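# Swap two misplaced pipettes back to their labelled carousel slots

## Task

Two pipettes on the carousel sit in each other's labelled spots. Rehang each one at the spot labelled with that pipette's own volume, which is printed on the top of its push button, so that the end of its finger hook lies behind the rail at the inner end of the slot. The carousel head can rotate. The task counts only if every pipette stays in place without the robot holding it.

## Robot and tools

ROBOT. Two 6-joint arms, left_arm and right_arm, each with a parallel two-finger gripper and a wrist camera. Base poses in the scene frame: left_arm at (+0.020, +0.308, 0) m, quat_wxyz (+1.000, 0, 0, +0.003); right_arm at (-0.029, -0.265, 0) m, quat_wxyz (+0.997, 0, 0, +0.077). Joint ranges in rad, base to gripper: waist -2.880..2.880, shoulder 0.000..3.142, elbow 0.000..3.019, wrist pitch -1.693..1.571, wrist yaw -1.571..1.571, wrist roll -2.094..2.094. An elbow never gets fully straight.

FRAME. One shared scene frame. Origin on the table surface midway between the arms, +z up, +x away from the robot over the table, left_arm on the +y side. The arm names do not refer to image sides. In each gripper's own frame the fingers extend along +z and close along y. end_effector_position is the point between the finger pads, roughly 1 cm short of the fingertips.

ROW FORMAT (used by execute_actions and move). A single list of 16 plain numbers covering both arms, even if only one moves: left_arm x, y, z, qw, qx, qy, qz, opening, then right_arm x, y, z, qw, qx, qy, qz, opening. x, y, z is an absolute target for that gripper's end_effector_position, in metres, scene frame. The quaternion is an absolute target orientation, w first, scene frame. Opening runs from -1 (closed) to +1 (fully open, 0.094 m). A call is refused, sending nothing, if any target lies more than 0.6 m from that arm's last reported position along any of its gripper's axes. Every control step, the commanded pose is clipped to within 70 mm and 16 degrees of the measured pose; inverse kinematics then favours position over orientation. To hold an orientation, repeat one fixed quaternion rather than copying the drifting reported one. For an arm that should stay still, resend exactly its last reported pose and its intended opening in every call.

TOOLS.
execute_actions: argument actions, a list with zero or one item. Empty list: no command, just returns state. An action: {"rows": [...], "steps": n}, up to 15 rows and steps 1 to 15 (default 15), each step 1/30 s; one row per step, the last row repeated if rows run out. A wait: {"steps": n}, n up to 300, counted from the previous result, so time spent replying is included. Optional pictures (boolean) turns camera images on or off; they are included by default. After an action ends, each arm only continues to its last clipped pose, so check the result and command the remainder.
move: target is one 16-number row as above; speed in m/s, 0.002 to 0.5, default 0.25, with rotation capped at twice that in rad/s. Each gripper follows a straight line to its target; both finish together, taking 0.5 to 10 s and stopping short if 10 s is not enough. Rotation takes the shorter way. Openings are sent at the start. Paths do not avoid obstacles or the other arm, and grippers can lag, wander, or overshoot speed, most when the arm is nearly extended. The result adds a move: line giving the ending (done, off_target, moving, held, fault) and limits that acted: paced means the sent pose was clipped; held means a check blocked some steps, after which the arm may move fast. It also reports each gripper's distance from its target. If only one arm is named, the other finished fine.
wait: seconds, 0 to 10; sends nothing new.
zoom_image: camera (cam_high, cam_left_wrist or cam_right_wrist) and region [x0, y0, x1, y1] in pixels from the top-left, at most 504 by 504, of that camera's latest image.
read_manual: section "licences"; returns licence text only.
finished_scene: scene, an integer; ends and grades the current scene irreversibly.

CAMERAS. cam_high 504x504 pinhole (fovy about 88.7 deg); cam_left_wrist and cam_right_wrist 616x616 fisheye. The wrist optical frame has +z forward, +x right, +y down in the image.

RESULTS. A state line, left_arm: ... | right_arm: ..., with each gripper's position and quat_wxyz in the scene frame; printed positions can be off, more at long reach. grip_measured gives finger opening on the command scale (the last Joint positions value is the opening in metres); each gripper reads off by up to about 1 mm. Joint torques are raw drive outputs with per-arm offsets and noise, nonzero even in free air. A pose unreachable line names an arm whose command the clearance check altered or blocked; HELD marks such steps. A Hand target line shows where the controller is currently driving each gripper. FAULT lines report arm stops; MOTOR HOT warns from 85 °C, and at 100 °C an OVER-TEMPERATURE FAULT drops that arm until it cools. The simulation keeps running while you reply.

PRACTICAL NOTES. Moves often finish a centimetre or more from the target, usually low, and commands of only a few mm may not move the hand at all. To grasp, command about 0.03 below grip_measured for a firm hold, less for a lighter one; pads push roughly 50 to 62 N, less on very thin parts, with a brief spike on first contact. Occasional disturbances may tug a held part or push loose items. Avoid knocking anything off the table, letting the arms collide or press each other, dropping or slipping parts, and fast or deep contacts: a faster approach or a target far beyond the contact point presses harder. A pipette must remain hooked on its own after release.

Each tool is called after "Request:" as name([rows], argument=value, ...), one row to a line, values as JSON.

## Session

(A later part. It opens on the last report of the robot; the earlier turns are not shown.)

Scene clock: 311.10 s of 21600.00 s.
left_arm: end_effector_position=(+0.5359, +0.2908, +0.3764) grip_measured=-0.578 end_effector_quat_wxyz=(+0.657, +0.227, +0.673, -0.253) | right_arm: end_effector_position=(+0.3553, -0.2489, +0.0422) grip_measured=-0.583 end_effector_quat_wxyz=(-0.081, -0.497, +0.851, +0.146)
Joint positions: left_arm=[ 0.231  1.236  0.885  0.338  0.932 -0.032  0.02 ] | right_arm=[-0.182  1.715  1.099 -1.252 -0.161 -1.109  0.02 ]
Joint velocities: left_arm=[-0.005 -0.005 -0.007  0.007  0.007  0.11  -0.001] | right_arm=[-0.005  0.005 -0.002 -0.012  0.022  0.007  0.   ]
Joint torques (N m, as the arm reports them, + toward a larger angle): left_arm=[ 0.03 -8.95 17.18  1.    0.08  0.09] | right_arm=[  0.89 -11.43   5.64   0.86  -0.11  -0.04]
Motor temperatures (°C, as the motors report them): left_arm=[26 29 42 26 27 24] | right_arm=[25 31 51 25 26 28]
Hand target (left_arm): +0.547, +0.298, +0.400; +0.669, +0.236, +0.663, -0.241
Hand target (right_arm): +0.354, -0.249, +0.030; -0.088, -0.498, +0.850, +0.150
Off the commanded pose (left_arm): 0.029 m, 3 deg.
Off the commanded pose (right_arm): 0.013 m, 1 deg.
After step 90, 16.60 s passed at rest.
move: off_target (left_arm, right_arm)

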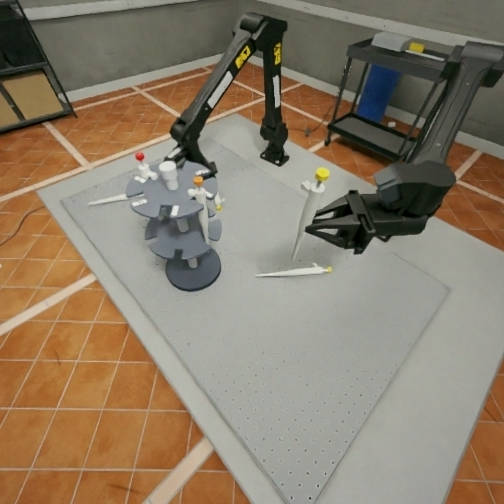

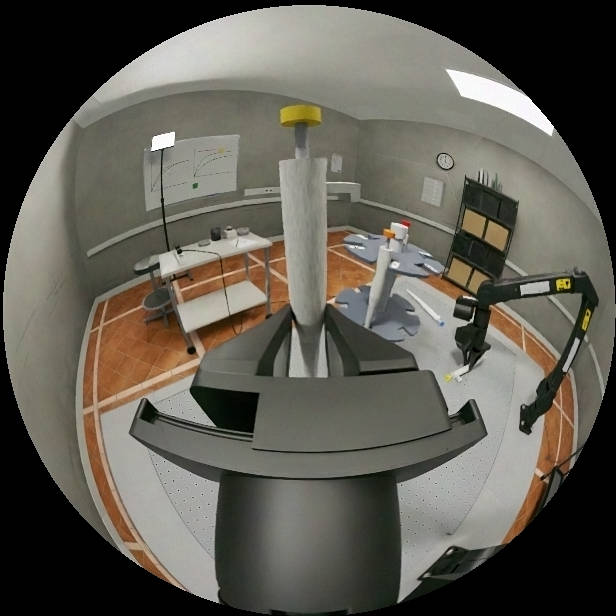

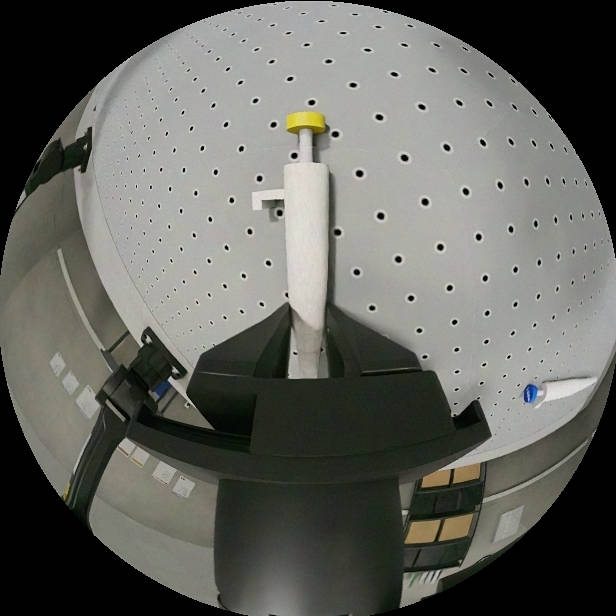

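Request:
execute_actions([
  {"rows": [[0.55, 0.30, 0.40, 0.6645, 0.2418, 0.6645, -0.2418, -0.63, 0.354, -0.249, 0.028, 0.0877, 0.4976, -0.8499, -0.1498, -0.35], [0.55, 0.30, 0.40, 0.6645, 0.2418, 0.6645, -0.2418, -0.63, 0.354, -0.249, 0.026, 0.0877, 0.4976, -0.8499, -0.1498, -0.35], [0.55, 0.30, 0.40, 0.6645, 0.2418, 0.6645, -0.2418, -0.63, 0.354, -0.249, 0.024, 0.0877, 0.4976, -0.8499, -0.1498, -0.35], [0.55, 0.30, 0.40, 0.6645, 0.2418, 0.6645, -0.2418, -0.63, 0.354, -0.249, 0.022, 0.0877, 0.4976, -0.8499, -0.1498, -0.35], [0.55, 0.30, 0.40, 0.6645, 0.2418, 0.6645, -0.2418, -0.63, 0.354, -0.249, 0.022, 0.0877, 0.4976, -0.8499, -0.1498, -0.35], [0.55, 0.30, 0.40, 0.6645, 0.2418, 0.6645, -0.2418, -0.63, 0.354, -0.249, 0.022, 0.0877, 0.4976, -0.8499, -0.1498, -0.35], [0.55, 0.30, 0.40, 0.6645, 0.2418, 0.6645, -0.2418, -0.63, 0.354, -0.249, 0.022, 0.0877, 0.4976, -0.8499, -0.1498, -0.35], [0.55, 0.30, 0.40, 0.6645, 0.2418, 0.6645, -0.2418, -0.63, 0.354, -0.249, 0.024, 0.0877, 0.4976, -0.8499, -0.1498, -0.64]], "steps": 15},
])

Scene clock: 322.30 s of 21600.00 s.
left_arm: end_effector_position=(+0.5361, +0.2928, +0.3726) grip_measured=-0.578 end_effector_quat_wxyz=(+0.651, +0.232, +0.676, -0.254) | right_arm: end_effector_position=(+0.3571, -0.2490, +0.0353) grip_measured=-0.583 end_effector_quat_wxyz=(-0.080, -0.497, +0.852, +0.145)
Joint positions: left_arm=[ 0.239  1.241  0.89   0.314  0.948 -0.011  0.02 ] | right_arm=[-0.182  1.727  1.095 -1.232 -0.161 -1.109  0.02 ]
Joint velocities: left_arm=[-0.015  0.005 -0.002  0.007  0.022 -0.037  0.001] | right_arm=[-0.005  0.005 -0.002 -0.007 -0.081  0.007 -0.   ]
Joint torques (N m, as the arm reports them, + toward a larger angle): left_arm=[ 0.17 -9.58 17.75  1.09  0.1   0.08] | right_arm=[  0.68 -11.41   5.46   0.58  -0.15  -0.01]
Motor temperatures (°C, as the motors report them): left_arm=[26 29 46 26 27 24] | right_arm=[25 31 49 25 26 28]
Hand target (left_arm): +0.548, +0.300, +0.400; +0.665, +0.241, +0.664, -0.242
Hand target (right_arm): +0.354, -0.249, +0.024; -0.088, -0.497, +0.850, +0.150
Off the commanded pose (left_arm): 0.032 m, 3 deg.
Off the commanded pose (right_arm): 0.012 m, 1 deg.
Steps of this call (steps 1 to 90: nothing new was sent; then 7.70 s passed at rest; steps 91 to 105: all 15 steps of this action). Readings (end_effector_position):
91: left_arm (+0.5353, +0.2903, +0.3761) | right_arm (+0.3555, -0.2489, +0.0421)
92: left_arm (+0.5349, +0.2899, +0.3757) | right_arm (+0.3561, -0.2489, +0.0417)
94: left_arm (+0.5354, +0.2909, +0.3746) | right_arm (+0.3574, -0.2490, +0.0398)
98: left_arm (+0.5360, +0.2928, +0.3729) | right_arm (+0.3571, -0.2489, +0.0354)
105: the state above

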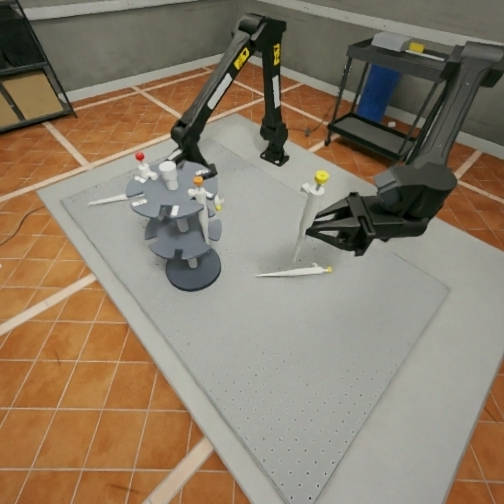

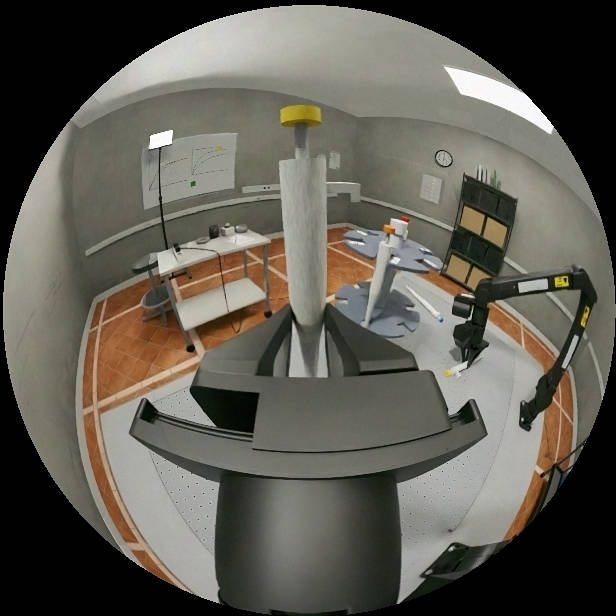

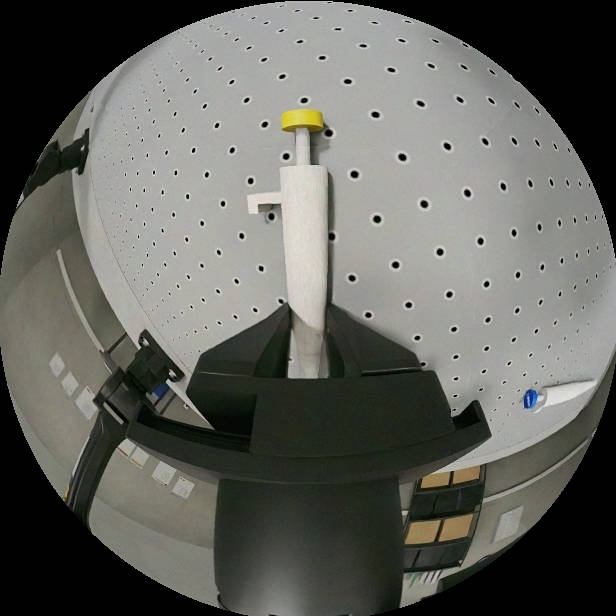

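Request:
move(target=[0.49, 0.18, 0.58, 0.612, 0.354, 0.612, -0.354, -0.63, 0.46, 0.02, 0.34, 0.696, -0.123, 0.696, 0.123, -0.64], speed=0.4)

Scene clock: 332.53 s of 21600.00 s.
left_arm: end_effector_position=(+0.4902, +0.1843, +0.5487) grip_measured=-0.578 end_effector_quat_wxyz=(+0.601, +0.340, +0.627, -0.361) | right_arm: end_effector_position=(+0.4526, +0.0080, +0.3092) grip_measured=-0.583 end_effector_quat_wxyz=(+0.673, -0.142, +0.718, +0.104)
Joint positions: left_arm=[ 0.058  1.154  1.286 -0.169  1.104 -0.011  0.02 ] | right_arm=[ 0.437  1.28   0.772  0.433  0.242 -0.024  0.02 ]
Joint velocities: left_arm=[-0.005  0.005 -0.002 -0.002  0.007  0.066  0.001] | right_arm=[-0.005  0.005  0.002  0.012 -0.022  0.022 -0.001]
Joint torques (N m, as the arm reports them, + toward a larger angle): left_arm=[-1.6  -9.15 17.89  0.88  0.06  0.07] | right_arm=[ 1.14 -9.23 11.58  4.12  0.13  0.17]
Motor temperatures (°C, as the motors report them): left_arm=[26 29 48 26 27 24] | right_arm=[25 30 48 25 26 28]
Hand target (left_arm): +0.487, +0.181, +0.579; +0.613, +0.353, +0.611, -0.355
Hand target (right_arm): +0.459, +0.017, +0.338; +0.695, -0.129, +0.697, +0.119
Off the commanded pose (left_arm): 0.032 m, 3 deg.
Off the commanded pose (right_arm): 0.034 m, 5 deg.
After step 90, 4.43 s passed at rest.
move: off_target (left_arm, right_arm)

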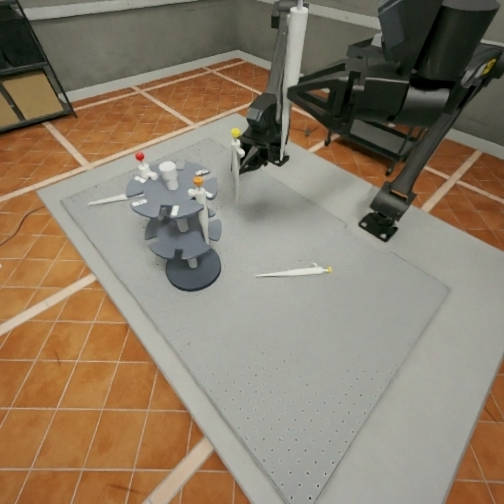

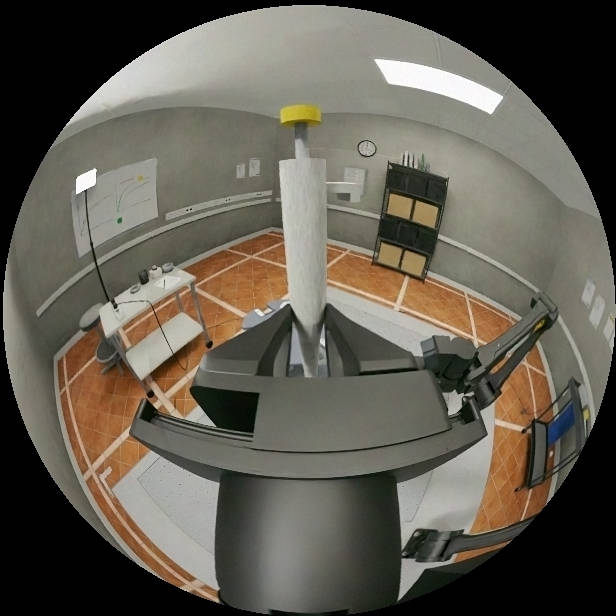

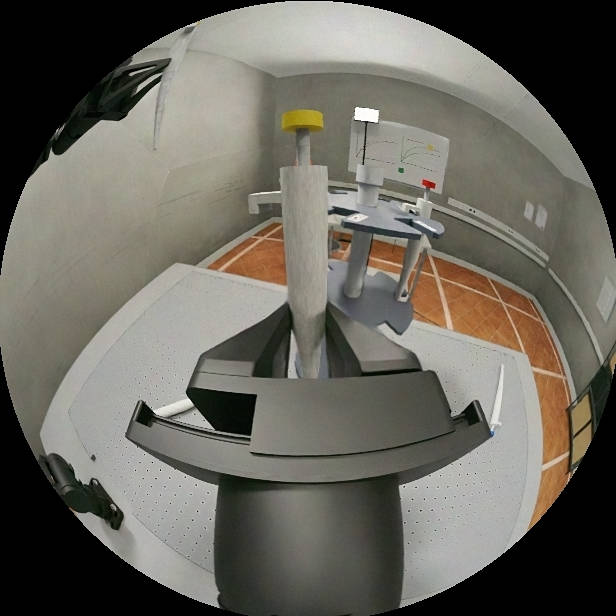

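Request:
zoom_image(camera="cam_high", region=[215, 120, 260, 160])

Region (215, 120, 260, 160) of cam_high's 504x504 image, scaled by 11.200, with more detail than that image has.

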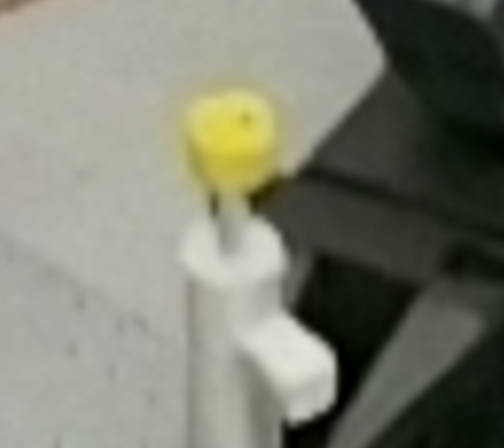

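Request:
execute_actions([
  {"rows": [[0.49, 0.18, 0.58, 0.56, 0.39, 0.66, -0.32, -0.63, 0.46, 0.02, 0.34, 0.696, -0.123, 0.696, 0.123, -0.64], [0.49, 0.18, 0.58, 0.56, 0.39, 0.66, -0.32, -0.63, 0.46, 0.02, 0.34, 0.696, -0.123, 0.696, 0.123, -0.64], [0.49, 0.18, 0.58, 0.56, 0.39, 0.66, -0.32, -0.63, 0.46, 0.02, 0.34, 0.696, -0.123, 0.696, 0.123, -0.64], [0.49, 0.18, 0.58, 0.50, 0.42, 0.70, -0.295, -0.63, 0.46, 0.02, 0.34, 0.696, -0.123, 0.696, 0.123, -0.64], [0.49, 0.18, 0.58, 0.50, 0.42, 0.70, -0.295, -0.63, 0.46, 0.02, 0.34, 0.696, -0.123, 0.696, 0.123, -0.64], [0.49, 0.18, 0.58, 0.50, 0.42, 0.70, -0.295, -0.63, 0.46, 0.02, 0.34, 0.696, -0.123, 0.696, 0.123, -0.64], [0.49, 0.18, 0.58, 0.445, 0.45, 0.725, -0.27, -0.63, 0.46, 0.02, 0.34, 0.696, -0.123, 0.696, 0.123, -0.64], [0.49, 0.18, 0.58, 0.445, 0.45, 0.725, -0.27, -0.63, 0.46, 0.02, 0.34, 0.696, -0.123, 0.696, 0.123, -0.64], [0.49, 0.18, 0.58, 0.445, 0.45, 0.725, -0.27, -0.63, 0.46, 0.02, 0.34, 0.696, -0.123, 0.696, 0.123, -0.64], [0.49, 0.18, 0.58, 0.389, 0.4765, 0.748, -0.248, -0.63, 0.46, 0.02, 0.34, 0.696, -0.123, 0.696, 0.123, -0.64]], "steps": 15},
])

Scene clock: 342.73 s of 21600.00 s.
left_arm: end_effector_position=(+0.4859, +0.1863, +0.5666) grip_measured=-0.578 end_effector_quat_wxyz=(+0.433, +0.384, +0.766, -0.280) | right_arm: end_effector_position=(+0.4531, +0.0066, +0.3101) grip_measured=-0.583 end_effector_quat_wxyz=(+0.674, -0.134, +0.719, +0.105)
Joint positions: left_arm=[ 0.018  1.35   1.86  -1.338  0.882  0.59   0.02 ] | right_arm=[ 0.438  1.28   0.772  0.436  0.251 -0.012  0.02 ]
Joint velocities: left_arm=[-0.161  0.669  1.321 -1.858 -0.403  1.253  0.001] | right_arm=[-0.005 -0.005 -0.012 -0.017 -0.007  0.037 -0.001]
Joint torques (N m, as the arm reports them, + toward a larger angle): left_arm=[-0.86 -8.79 14.9   1.02  0.45  0.13] | right_arm=[ 1.81 -8.71 11.58  4.21  0.15  0.15]
Motor temperatures (°C, as the motors report them): left_arm=[26 29 49 26 27 24] | right_arm=[25 30 50 25 26 28]
Hand target (left_arm): +0.487, +0.180, +0.577; +0.428, +0.452, +0.742, -0.251
Hand target (right_arm): +0.458, +0.019, +0.340; +0.696, -0.123, +0.697, +0.123
Off the commanded pose (left_arm): 0.015 m, 13 deg.
Off the commanded pose (right_arm): 0.034 m, 4 deg.
Steps of this call (steps 1 to 90: nothing new was sent; then 6.70 s passed at rest; steps 91 to 105: all 15 steps of this action). Readings (end_effector_position):
91: left_arm (+0.4894, +0.1843, +0.5477) | right_arm (+0.4527, +0.0076, +0.3093)
92: left_arm (+0.4887, +0.1842, +0.5449) | right_arm (+0.4529, +0.0071, +0.3095)
94: left_arm (+0.4879, +0.1848, +0.5449) | right_arm (+0.4530, +0.0068, +0.3099)
98: left_arm (+0.4875, +0.1871, +0.5521) | right_arm (+0.4531, +0.0066, +0.3101)
105: the state above

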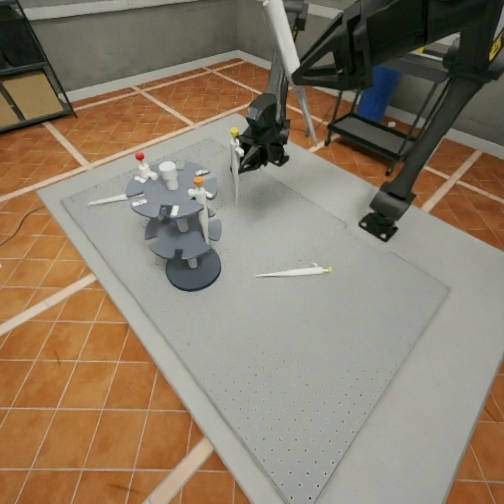

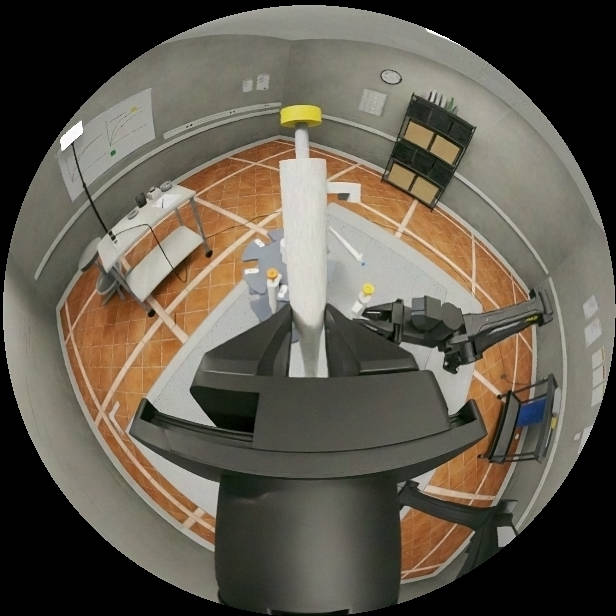

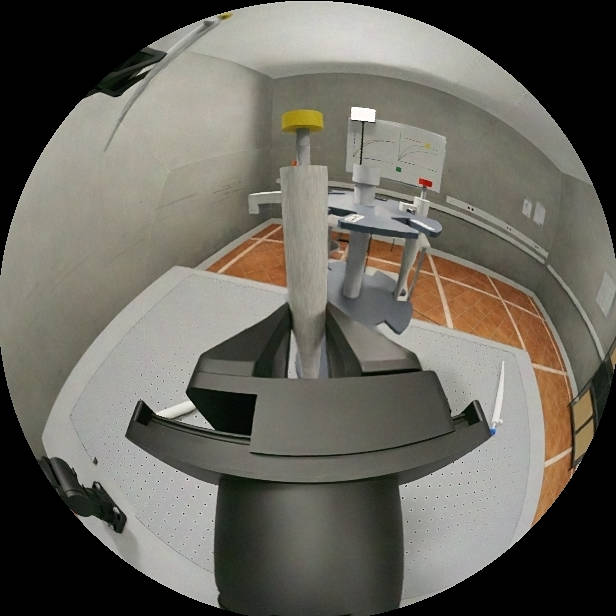

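Request:
zoom_image(camera="cam_left_wrist", region=[350, 275, 390, 310])

Region (350, 275, 390, 310) of cam_left_wrist's 616x616 image, scaled by 12.600, with more detail than that image has; it fills the top 441 rows of this view, and the rest is white.

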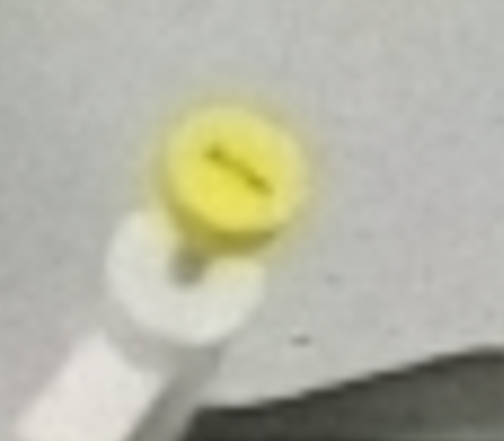

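Request:
move(target=[0.49, 0.18, 0.58, 0.389, 0.4765, 0.748, -0.248, -0.63, 0.45, 0.06, 0.45, 0.696, -0.123, 0.696, 0.123, -0.64], speed=0.3)

Request:
zoom_image(camera="cam_left_wrist", region=[330, 210, 430, 310])

Scene clock: 348.90 s of 21600.00 s.
left_arm: end_effector_position=(+0.4872, +0.1843, +0.5657) grip_measured=-0.577 end_effector_quat_wxyz=(+0.380, +0.467, +0.757, -0.254) | right_arm: end_effector_position=(+0.4499, +0.0508, +0.4090) grip_measured=-0.583 end_effector_quat_wxyz=(+0.679, -0.134, +0.714, +0.106)
Joint positions: left_arm=[ 0.003  1.486  2.088 -1.656  0.838  0.881  0.02 ] | right_arm=[ 0.531  1.242  1.01   0.173  0.344 -0.011  0.02 ]
Joint velocities: left_arm=[-0.005 -0.015 -0.002 -0.007 -0.095 -0.022 -0.001] | right_arm=[-0.005 -0.015  0.007 -0.027  0.081 -0.022 -0.001]
Joint torques (N m, as the arm reports them, + toward a larger angle): left_arm=[ -2.01 -11.38  15.18   0.29   0.4    0.16] | right_arm=[  1.49 -11.3   13.58   1.8    0.14   0.16]
Motor temperatures (°C, as the motors report them): left_arm=[26 29 48 26 27 24] | right_arm=[25 30 52 25 26 28]
Hand target (left_arm): +0.489, +0.180, +0.579; +0.389, +0.477, +0.748, -0.248
Hand target (right_arm): +0.447, +0.057, +0.450; +0.697, -0.123, +0.696, +0.123
Off the commanded pose (left_arm): 0.015 m, 2 deg.
Off the commanded pose (right_arm): 0.042 m, 4 deg.
After step 90, 2.00 s passed at rest.
move: off_target (left_arm, right_arm); limits=paced

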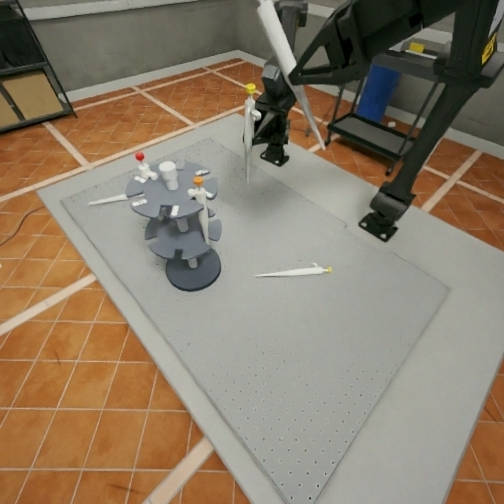

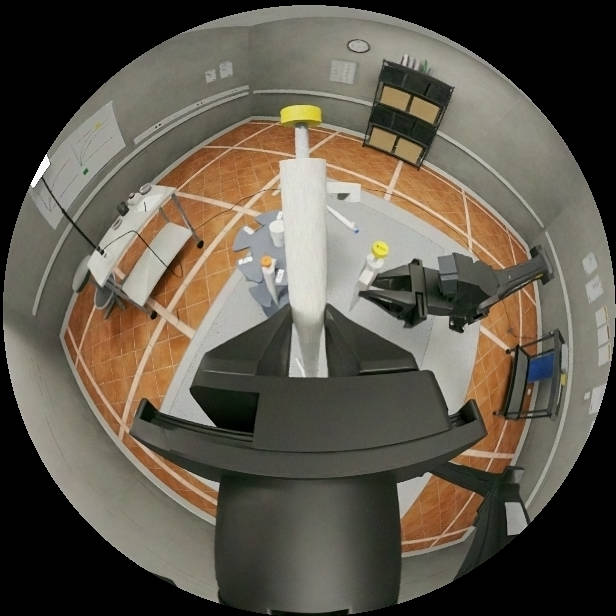

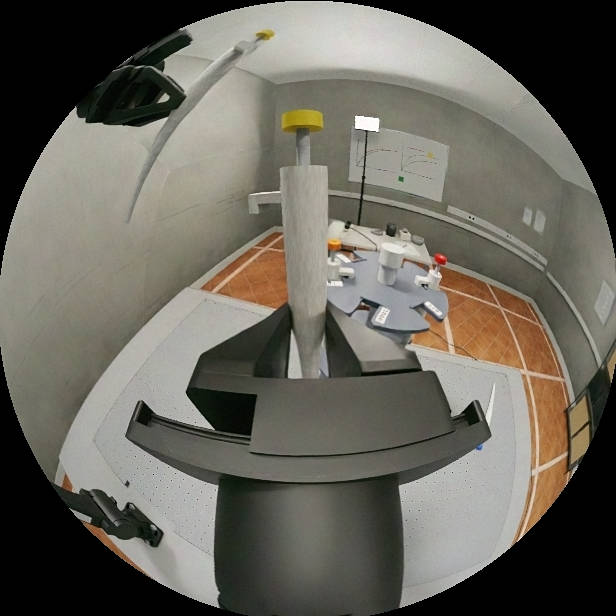

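Region (330, 210, 430, 310) of cam_left_wrist's 616x616 image, scaled by 5.040, with more detail than that image has.

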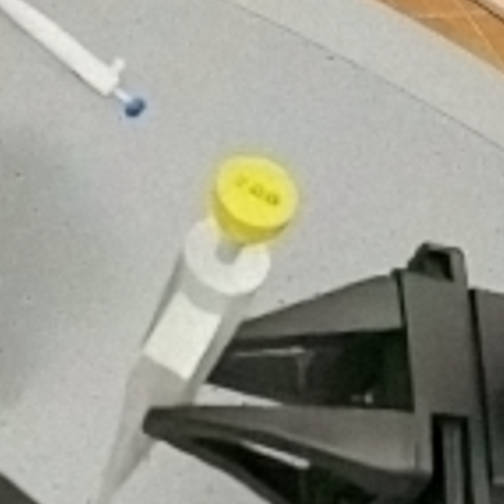

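Request:
zoom_image(camera="cam_left_wrist", region=[365, 236, 395, 262])

Region (365, 236, 395, 262) of cam_left_wrist's 616x616 image, scaled by 16.800, with more detail than that image has; it fills the top 437 rows of this view, and the rest is white.

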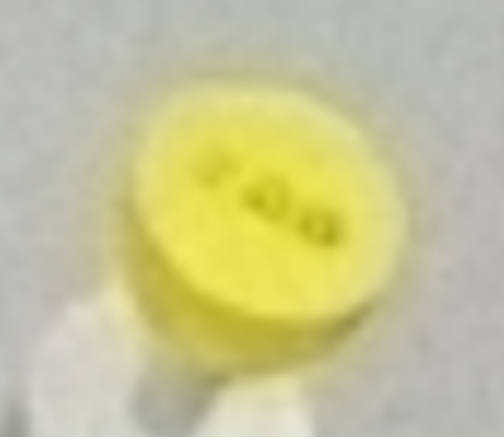

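Request:
execute_actions([
  {"rows": [[0.49, 0.18, 0.58, 0.389, 0.4765, 0.748, -0.248, -0.63, 0.45, 0.07, 0.46, 0.696, -0.123, 0.696, 0.123, -0.64], [0.49, 0.18, 0.58, 0.389, 0.4765, 0.748, -0.248, -0.63, 0.45, 0.08, 0.47, 0.696, -0.123, 0.696, 0.123, -0.64], [0.49, 0.18, 0.58, 0.389, 0.4765, 0.748, -0.248, -0.63, 0.45, 0.09, 0.475, 0.696, -0.123, 0.696, 0.123, -0.64]], "steps": 15},
])

Request:
zoom_image(camera="cam_left_wrist", region=[345, 200, 425, 280])

Scene clock: 358.07 s of 21600.00 s.
left_arm: end_effector_position=(+0.4872, +0.1844, +0.5656) grip_measured=-0.577 end_effector_quat_wxyz=(+0.380, +0.467, +0.757, -0.254) | right_arm: end_effector_position=(+0.4417, +0.0799, +0.4525) grip_measured=-0.583 end_effector_quat_wxyz=(+0.690, -0.131, +0.703, +0.115)
Joint positions: left_arm=[ 0.003  1.486  2.088 -1.656  0.838  0.882  0.02 ] | right_arm=[ 0.594  1.256  1.116  0.117  0.398 -0.01   0.02 ]
Joint velocities: left_arm=[ 0.005  0.005  0.002  0.017 -0.007 -0.007  0.001] | right_arm=[-0.005  0.063 -0.002 -0.027 -0.022 -0.037 -0.   ]
Joint torques (N m, as the arm reports them, + toward a larger angle): left_arm=[ -1.48 -11.42  15.06   0.53   0.43   0.1 ] | right_arm=[ 0.37 -8.23 13.85  2.01  0.09  0.09]
Motor temperatures (°C, as the motors report them): left_arm=[26 29 48 26 27 24] | right_arm=[25 30 54 25 26 28]
Hand target (left_arm): +0.489, +0.180, +0.579; +0.390, +0.476, +0.748, -0.248
Hand target (right_arm): +0.449, +0.088, +0.475; +0.697, -0.123, +0.696, +0.123
Off the commanded pose (left_arm): 0.015 m, 2 deg.
Off the commanded pose (right_arm): 0.026 m, 2 deg.
Steps of this call (steps 1 to 90: nothing new was sent; then 5.67 s passed at rest; steps 91 to 105: all 15 steps of this action). Readings (end_effector_position):
91: left_arm (+0.4872, +0.1843, +0.5657) | right_arm (+0.4500, +0.0503, +0.4093)
92: left_arm (+0.4872, +0.1843, +0.5657) | right_arm (+0.4501, +0.0498, +0.4101)
94: left_arm (+0.4872, +0.1844, +0.5656) | right_arm (+0.4486, +0.0552, +0.4170)
98: left_arm (+0.4872, +0.1844, +0.5656) | right_arm (+0.4416, +0.0758, +0.4425)
105: the state above

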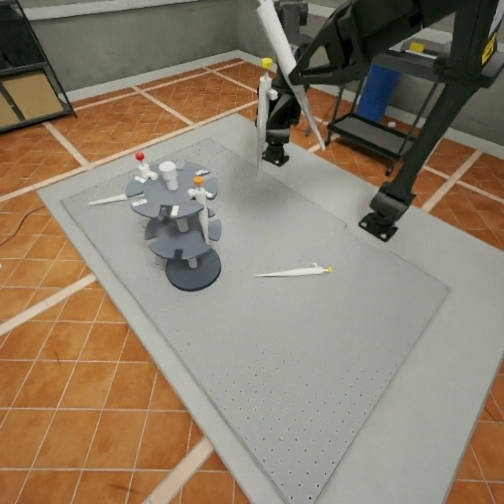

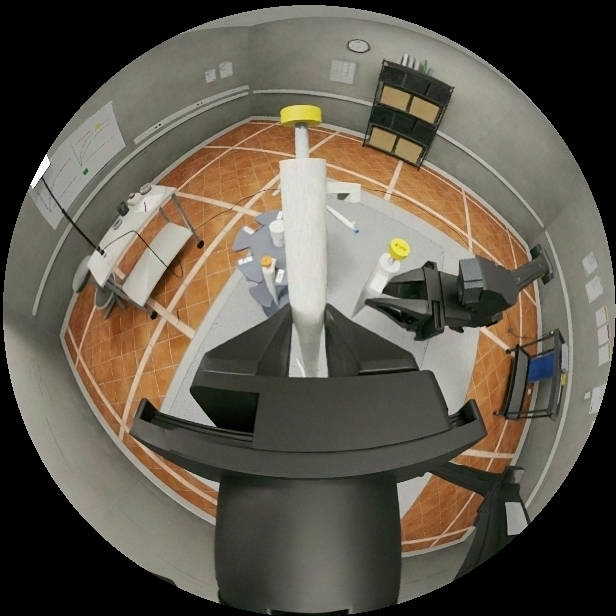

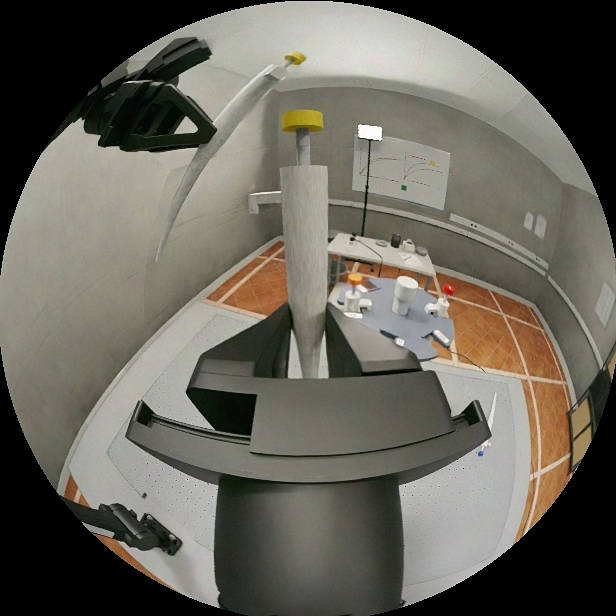

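Region (345, 200, 425, 280) of cam_left_wrist's 616x616 image, scaled by 6.300, with more detail than that image has.

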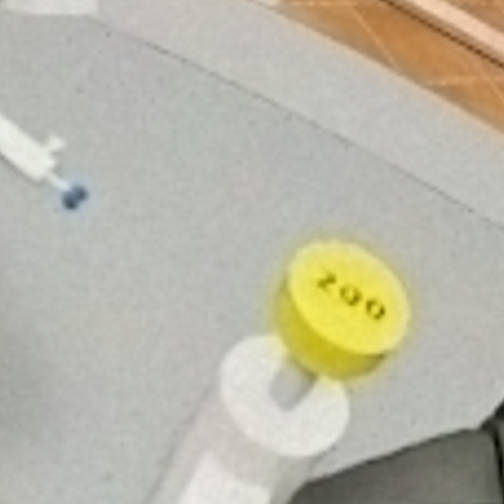

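Request:
move(target=[0.730, 0.112, 0.265, 0.5997, 0.3747, 0.5997, -0.3747, -0.63, 0.522, -0.106, 0.265, 0.6916, 0.147, 0.6916, -0.147, -0.64], speed=0.3)

Scene clock: 384.97 s of 21600.00 s.
left_arm: end_effector_position=(+0.7290, +0.1128, +0.2550) grip_measured=-0.577 end_effector_quat_wxyz=(+0.594, +0.366, +0.610, -0.377) | right_arm: end_effector_position=(+0.5216, -0.1000, +0.2639) grip_measured=-0.583 end_effector_quat_wxyz=(+0.684, +0.134, +0.701, -0.152)
Joint positions: left_arm=[-0.072  1.967  1.431  0.515  1.041 -0.008  0.02 ] | right_arm=[ 0.383  1.561  0.881  0.648  0.944 -0.003  0.02 ]
Joint velocities: left_arm=[-0.005 -0.005 -0.007  0.017 -0.051  0.022 -0.   ] | right_arm=[ 0.005  0.005 -0.002 -0.007 -0.037  0.051  0.   ]
Joint torques (N m, as the arm reports them, + toward a larger angle): left_arm=[ -1.55 -23.71  11.16   2.37  -0.11  -0.09] | right_arm=[  0.29 -12.6    7.2    3.74   0.14   0.13]
Motor temperatures (°C, as the motors report them): left_arm=[26 29 47 26 28 24] | right_arm=[25 30 57 25 26 28]
Hand target (left_arm): +0.729, +0.108, +0.267; +0.603, +0.370, +0.599, -0.376
Hand target (right_arm): +0.523, -0.105, +0.265; +0.690, +0.147, +0.694, -0.147
Off the commanded pose (left_arm): 0.010 m, 2 deg.
Off the commanded pose (right_arm): 0.006 m, 2 deg.
After step 90, 21.83 s passed at rest.
move: done

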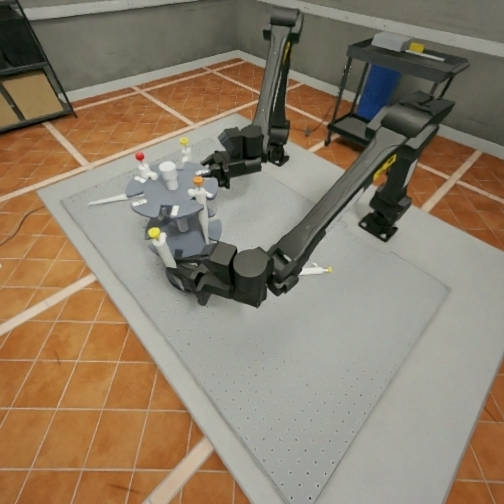

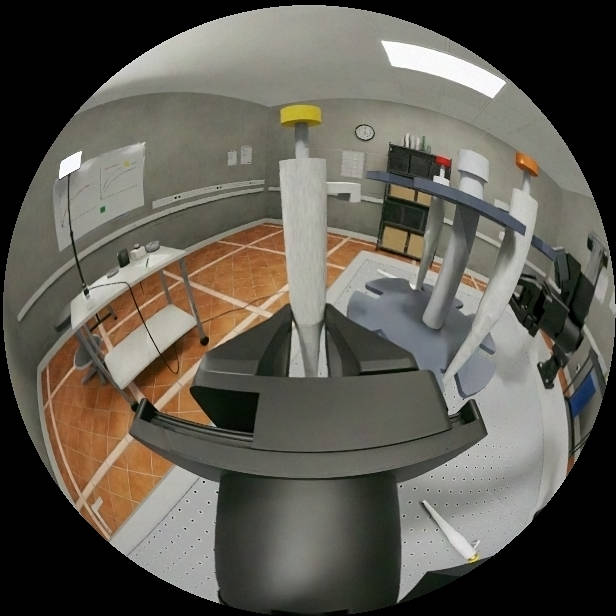

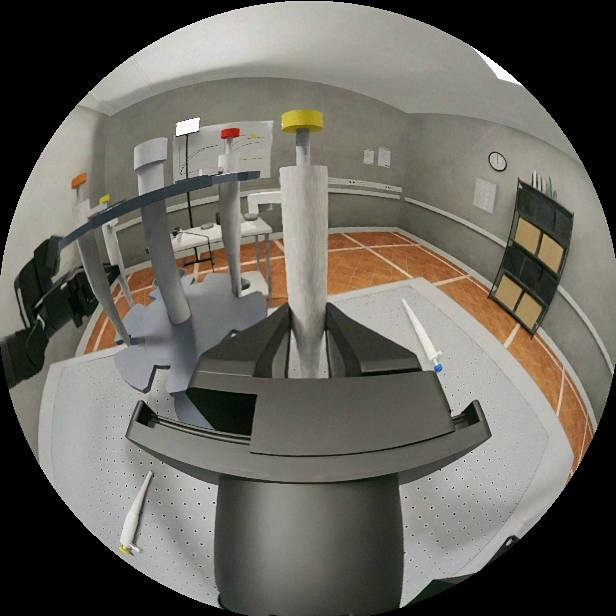

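Request:
execute_actions([
  {"rows": [[0.730, 0.112, 0.285, 0.5997, 0.3747, 0.5997, -0.3747, -0.63, 0.522, -0.106, 0.29, 0.6916, 0.147, 0.6916, -0.147, -0.64], [0.730, 0.112, 0.30, 0.5997, 0.3747, 0.5997, -0.3747, -0.63, 0.522, -0.106, 0.305, 0.6916, 0.147, 0.6916, -0.147, -0.64], [0.730, 0.112, 0.31, 0.5997, 0.3747, 0.5997, -0.3747, -0.63, 0.522, -0.106, 0.318, 0.6916, 0.147, 0.6916, -0.147, -0.64]], "steps": 15},
])

Scene clock: 394.13 s of 21600.00 s.
left_arm: end_effector_position=(+0.7201, +0.1127, +0.2800) grip_measured=-0.577 end_effector_quat_wxyz=(+0.584, +0.363, +0.616, -0.384) | right_arm: end_effector_position=(+0.5118, -0.1058, +0.2868) grip_measured=-0.583 end_effector_quat_wxyz=(+0.679, +0.130, +0.706, -0.156)
Joint positions: left_arm=[-0.072  1.913  1.431  0.439  1.049 -0.011  0.02 ] | right_arm=[ 0.383  1.488  0.881  0.556  0.944 -0.003  0.02 ]
Joint velocities: left_arm=[ 0.005  0.015 -0.002 -0.012  0.037  0.007 -0.001] | right_arm=[-0.005  0.005 -0.007 -0.002  0.007  0.11  -0.001]
Joint torques (N m, as the arm reports them, + toward a larger angle): left_arm=[ -0.86 -24.36  15.99   1.13   0.07   0.14] | right_arm=[ -0.01 -14.29  11.35   1.43   0.07   0.07]
Motor temperatures (°C, as the motors report them): left_arm=[26 30 46 26 27 24] | right_arm=[25 30 54 25 26 28]
Hand target (left_arm): +0.728, +0.112, +0.310; +0.600, +0.374, +0.600, -0.375
Hand target (right_arm): +0.520, -0.107, +0.318; +0.692, +0.147, +0.691, -0.147
Off the commanded pose (left_arm): 0.032 m, 3 deg.
Off the commanded pose (right_arm): 0.033 m, 3 deg.
Steps of this call (steps 1 to 90: nothing new was sent; then 5.67 s passed at rest; steps 91 to 105: all 15 steps of this action). Readings (end_effector_position):
91: left_arm (+0.7285, +0.1125, +0.2549) | right_arm (+0.5215, -0.1000, +0.2638)
92: left_arm (+0.7278, +0.1124, +0.2546) | right_arm (+0.5211, -0.1002, +0.2638)
94: left_arm (+0.7263, +0.1124, +0.2555) | right_arm (+0.5191, -0.1015, +0.2651)
98: left_arm (+0.7227, +0.1125, +0.2684) | right_arm (+0.5139, -0.1045, +0.2807)
105: the state above

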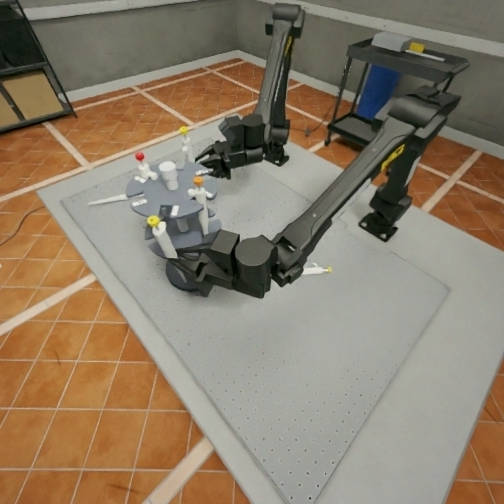

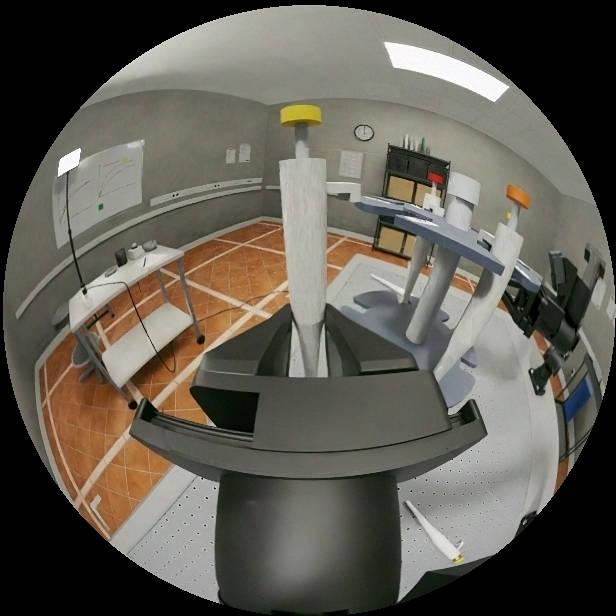

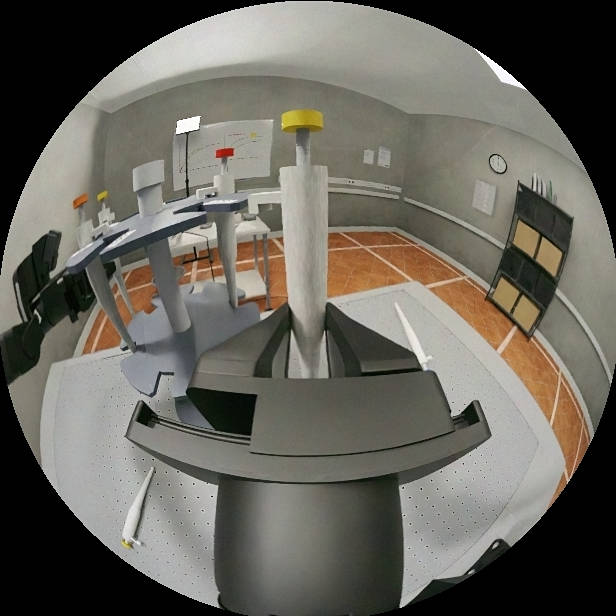

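Request:
zoom_image(camera="cam_left_wrist", region=[320, 150, 540, 290])

Request:
zoom_image(camera="cam_high", region=[115, 115, 245, 265])

Region (320, 150, 540, 290) of cam_left_wrist's 616x616 image, scaled by 2.291, with more detail than that image has; it fills the top 321 rows of this view, and the rest is white.

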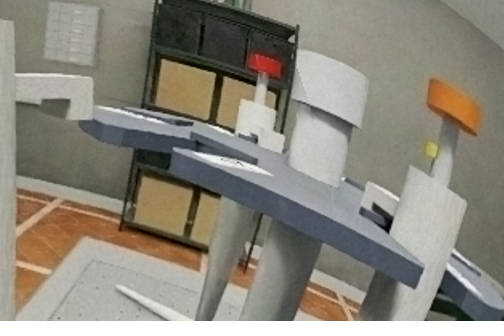

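Region (115, 115, 245, 265) of cam_high's 504x504 image, scaled by 3.360, with more detail than that image has; it fills the left 437 columns of this view, and the rest is white.

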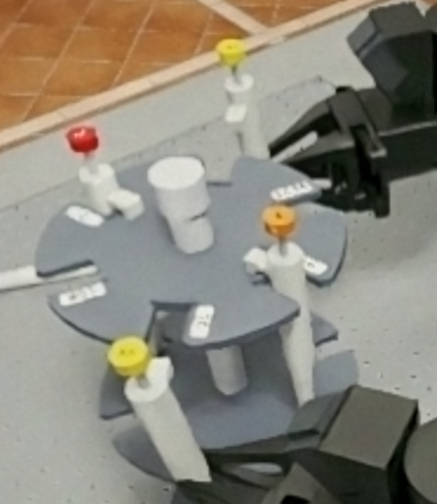

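Request:
execute_actions([
  {"rows": [[0.730, 0.110, 0.325, 0.5896, 0.3903, 0.5896, -0.3903, -0.63, 0.522, -0.106, 0.335, 0.6876, 0.1651, 0.6876, -0.1651, -0.64], [0.730, 0.110, 0.325, 0.5896, 0.3903, 0.5896, -0.3903, -0.63, 0.522, -0.106, 0.335, 0.6876, 0.1651, 0.6876, -0.1651, -0.64], [0.730, 0.108, 0.325, 0.5896, 0.3903, 0.5896, -0.3903, -0.63, 0.522, -0.106, 0.335, 0.6876, 0.1651, 0.6876, -0.1651, -0.64], [0.730, 0.104, 0.325, 0.5896, 0.3903, 0.5896, -0.3903, -0.63, 0.524, -0.104, 0.335, 0.6876, 0.1651, 0.6876, -0.1651, -0.64], [0.730, 0.100, 0.325, 0.5896, 0.3903, 0.5896, -0.3903, -0.63, 0.527, -0.101, 0.335, 0.6876, 0.1651, 0.6876, -0.1651, -0.64], [0.729, 0.096, 0.325, 0.5896, 0.3903, 0.5896, -0.3903, -0.63, 0.531, -0.097, 0.335, 0.6876, 0.1651, 0.6876, -0.1651, -0.64], [0.727, 0.092, 0.325, 0.5896, 0.3903, 0.5896, -0.3903, -0.63, 0.535, -0.093, 0.335, 0.6876, 0.1651, 0.6876, -0.1651, -0.64], [0.725, 0.088, 0.325, 0.5896, 0.3903, 0.5896, -0.3903, -0.63, 0.539, -0.089, 0.335, 0.6876, 0.1651, 0.6876, -0.1651, -0.64], [0.723, 0.084, 0.325, 0.5896, 0.3903, 0.5896, -0.3903, -0.63, 0.543, -0.085, 0.335, 0.6876, 0.1651, 0.6876, -0.1651, -0.64], [0.722, 0.082, 0.325, 0.5896, 0.3903, 0.5896, -0.3903, -0.63, 0.546, -0.082, 0.335, 0.6876, 0.1651, 0.6876, -0.1651, -0.64]], "steps": 15},
])

Request:
zoom_image(camera="cam_high", region=[120, 120, 230, 245])

Scene clock: 419.80 s of 21600.00 s.
left_arm: end_effector_position=(+0.7161, +0.0870, +0.2927) grip_measured=-0.577 end_effector_quat_wxyz=(+0.574, +0.379, +0.606, -0.400) | right_arm: end_effector_position=(+0.5348, -0.0980, +0.3254) grip_measured=-0.583 end_effector_quat_wxyz=(+0.684, +0.165, +0.689, -0.172)
Joint positions: left_arm=[-0.106  1.912  1.466  0.401  1.067 -0.011  0.02 ] | right_arm=[ 0.387  1.523  1.018  0.496  1.023 -0.003  0.02 ]
Joint velocities: left_arm=[-0.122  0.005  0.012 -0.007  0.022  0.007  0.   ] | right_arm=[ 0.005  0.063  0.037 -0.022 -0.037  0.066 -0.003]
Joint torques (N m, as the arm reports them, + toward a larger angle): left_arm=[ -0.34 -24.21  15.42   0.9   -0.1    0.11] | right_arm=[  1.71 -11.61  11.91   1.48   0.14   0.02]
Motor temperatures (°C, as the motors report them): left_arm=[26 32 48 26 27 24] | right_arm=[25 31 54 25 26 28]
Hand target (left_arm): +0.720, +0.082, +0.325; +0.590, +0.390, +0.589, -0.391
Hand target (right_arm): +0.544, -0.083, +0.336; +0.688, +0.165, +0.687, -0.165
Off the commanded pose (left_arm): 0.033 m, 3 deg.
Off the commanded pose (right_arm): 0.022 m, 1 deg.
Steps of this call (steps 1 to 90: nothing new was sent; then 22.17 s passed at rest; steps 91 to 105: all 15 steps of this action). Readings (end_effector_position):
91: left_arm (+0.7173, +0.1112, +0.2806) | right_arm (+0.5106, -0.1094, +0.2871)
92: left_arm (+0.7149, +0.1098, +0.2812) | right_arm (+0.5098, -0.1124, +0.2873)
94: left_arm (+0.7155, +0.1091, +0.2850) | right_arm (+0.5108, -0.1132, +0.2900)
98: left_arm (+0.7206, +0.1080, +0.2922) | right_arm (+0.5163, -0.1109, +0.3039)
105: the state above

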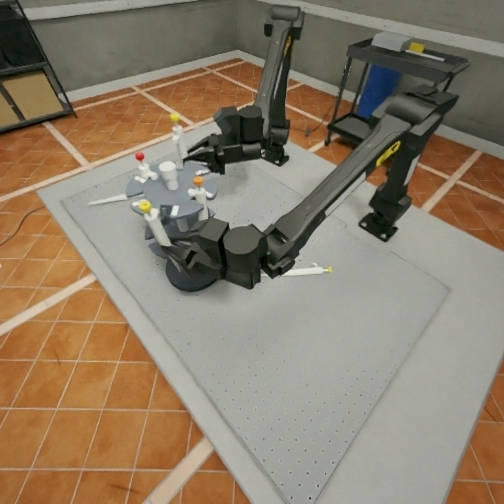

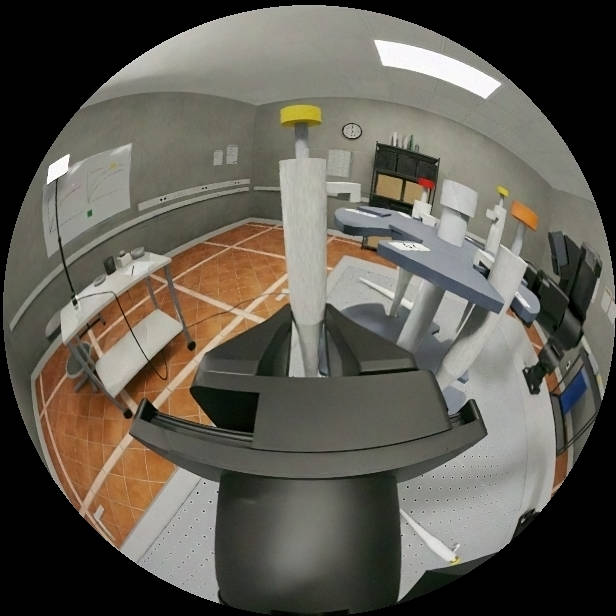

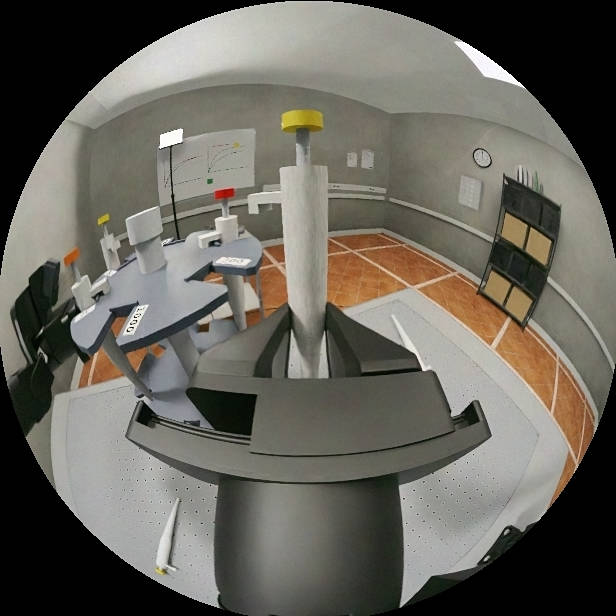

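Region (120, 120, 230, 245) of cam_high's 504x504 image, scaled by 4.032, with more detail than that image has; it fills the left 444 columns of this view, and the rest is white.

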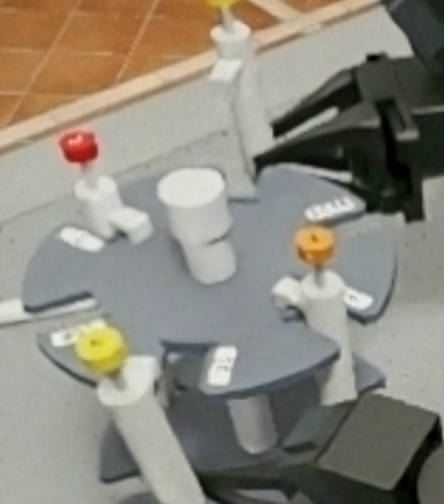

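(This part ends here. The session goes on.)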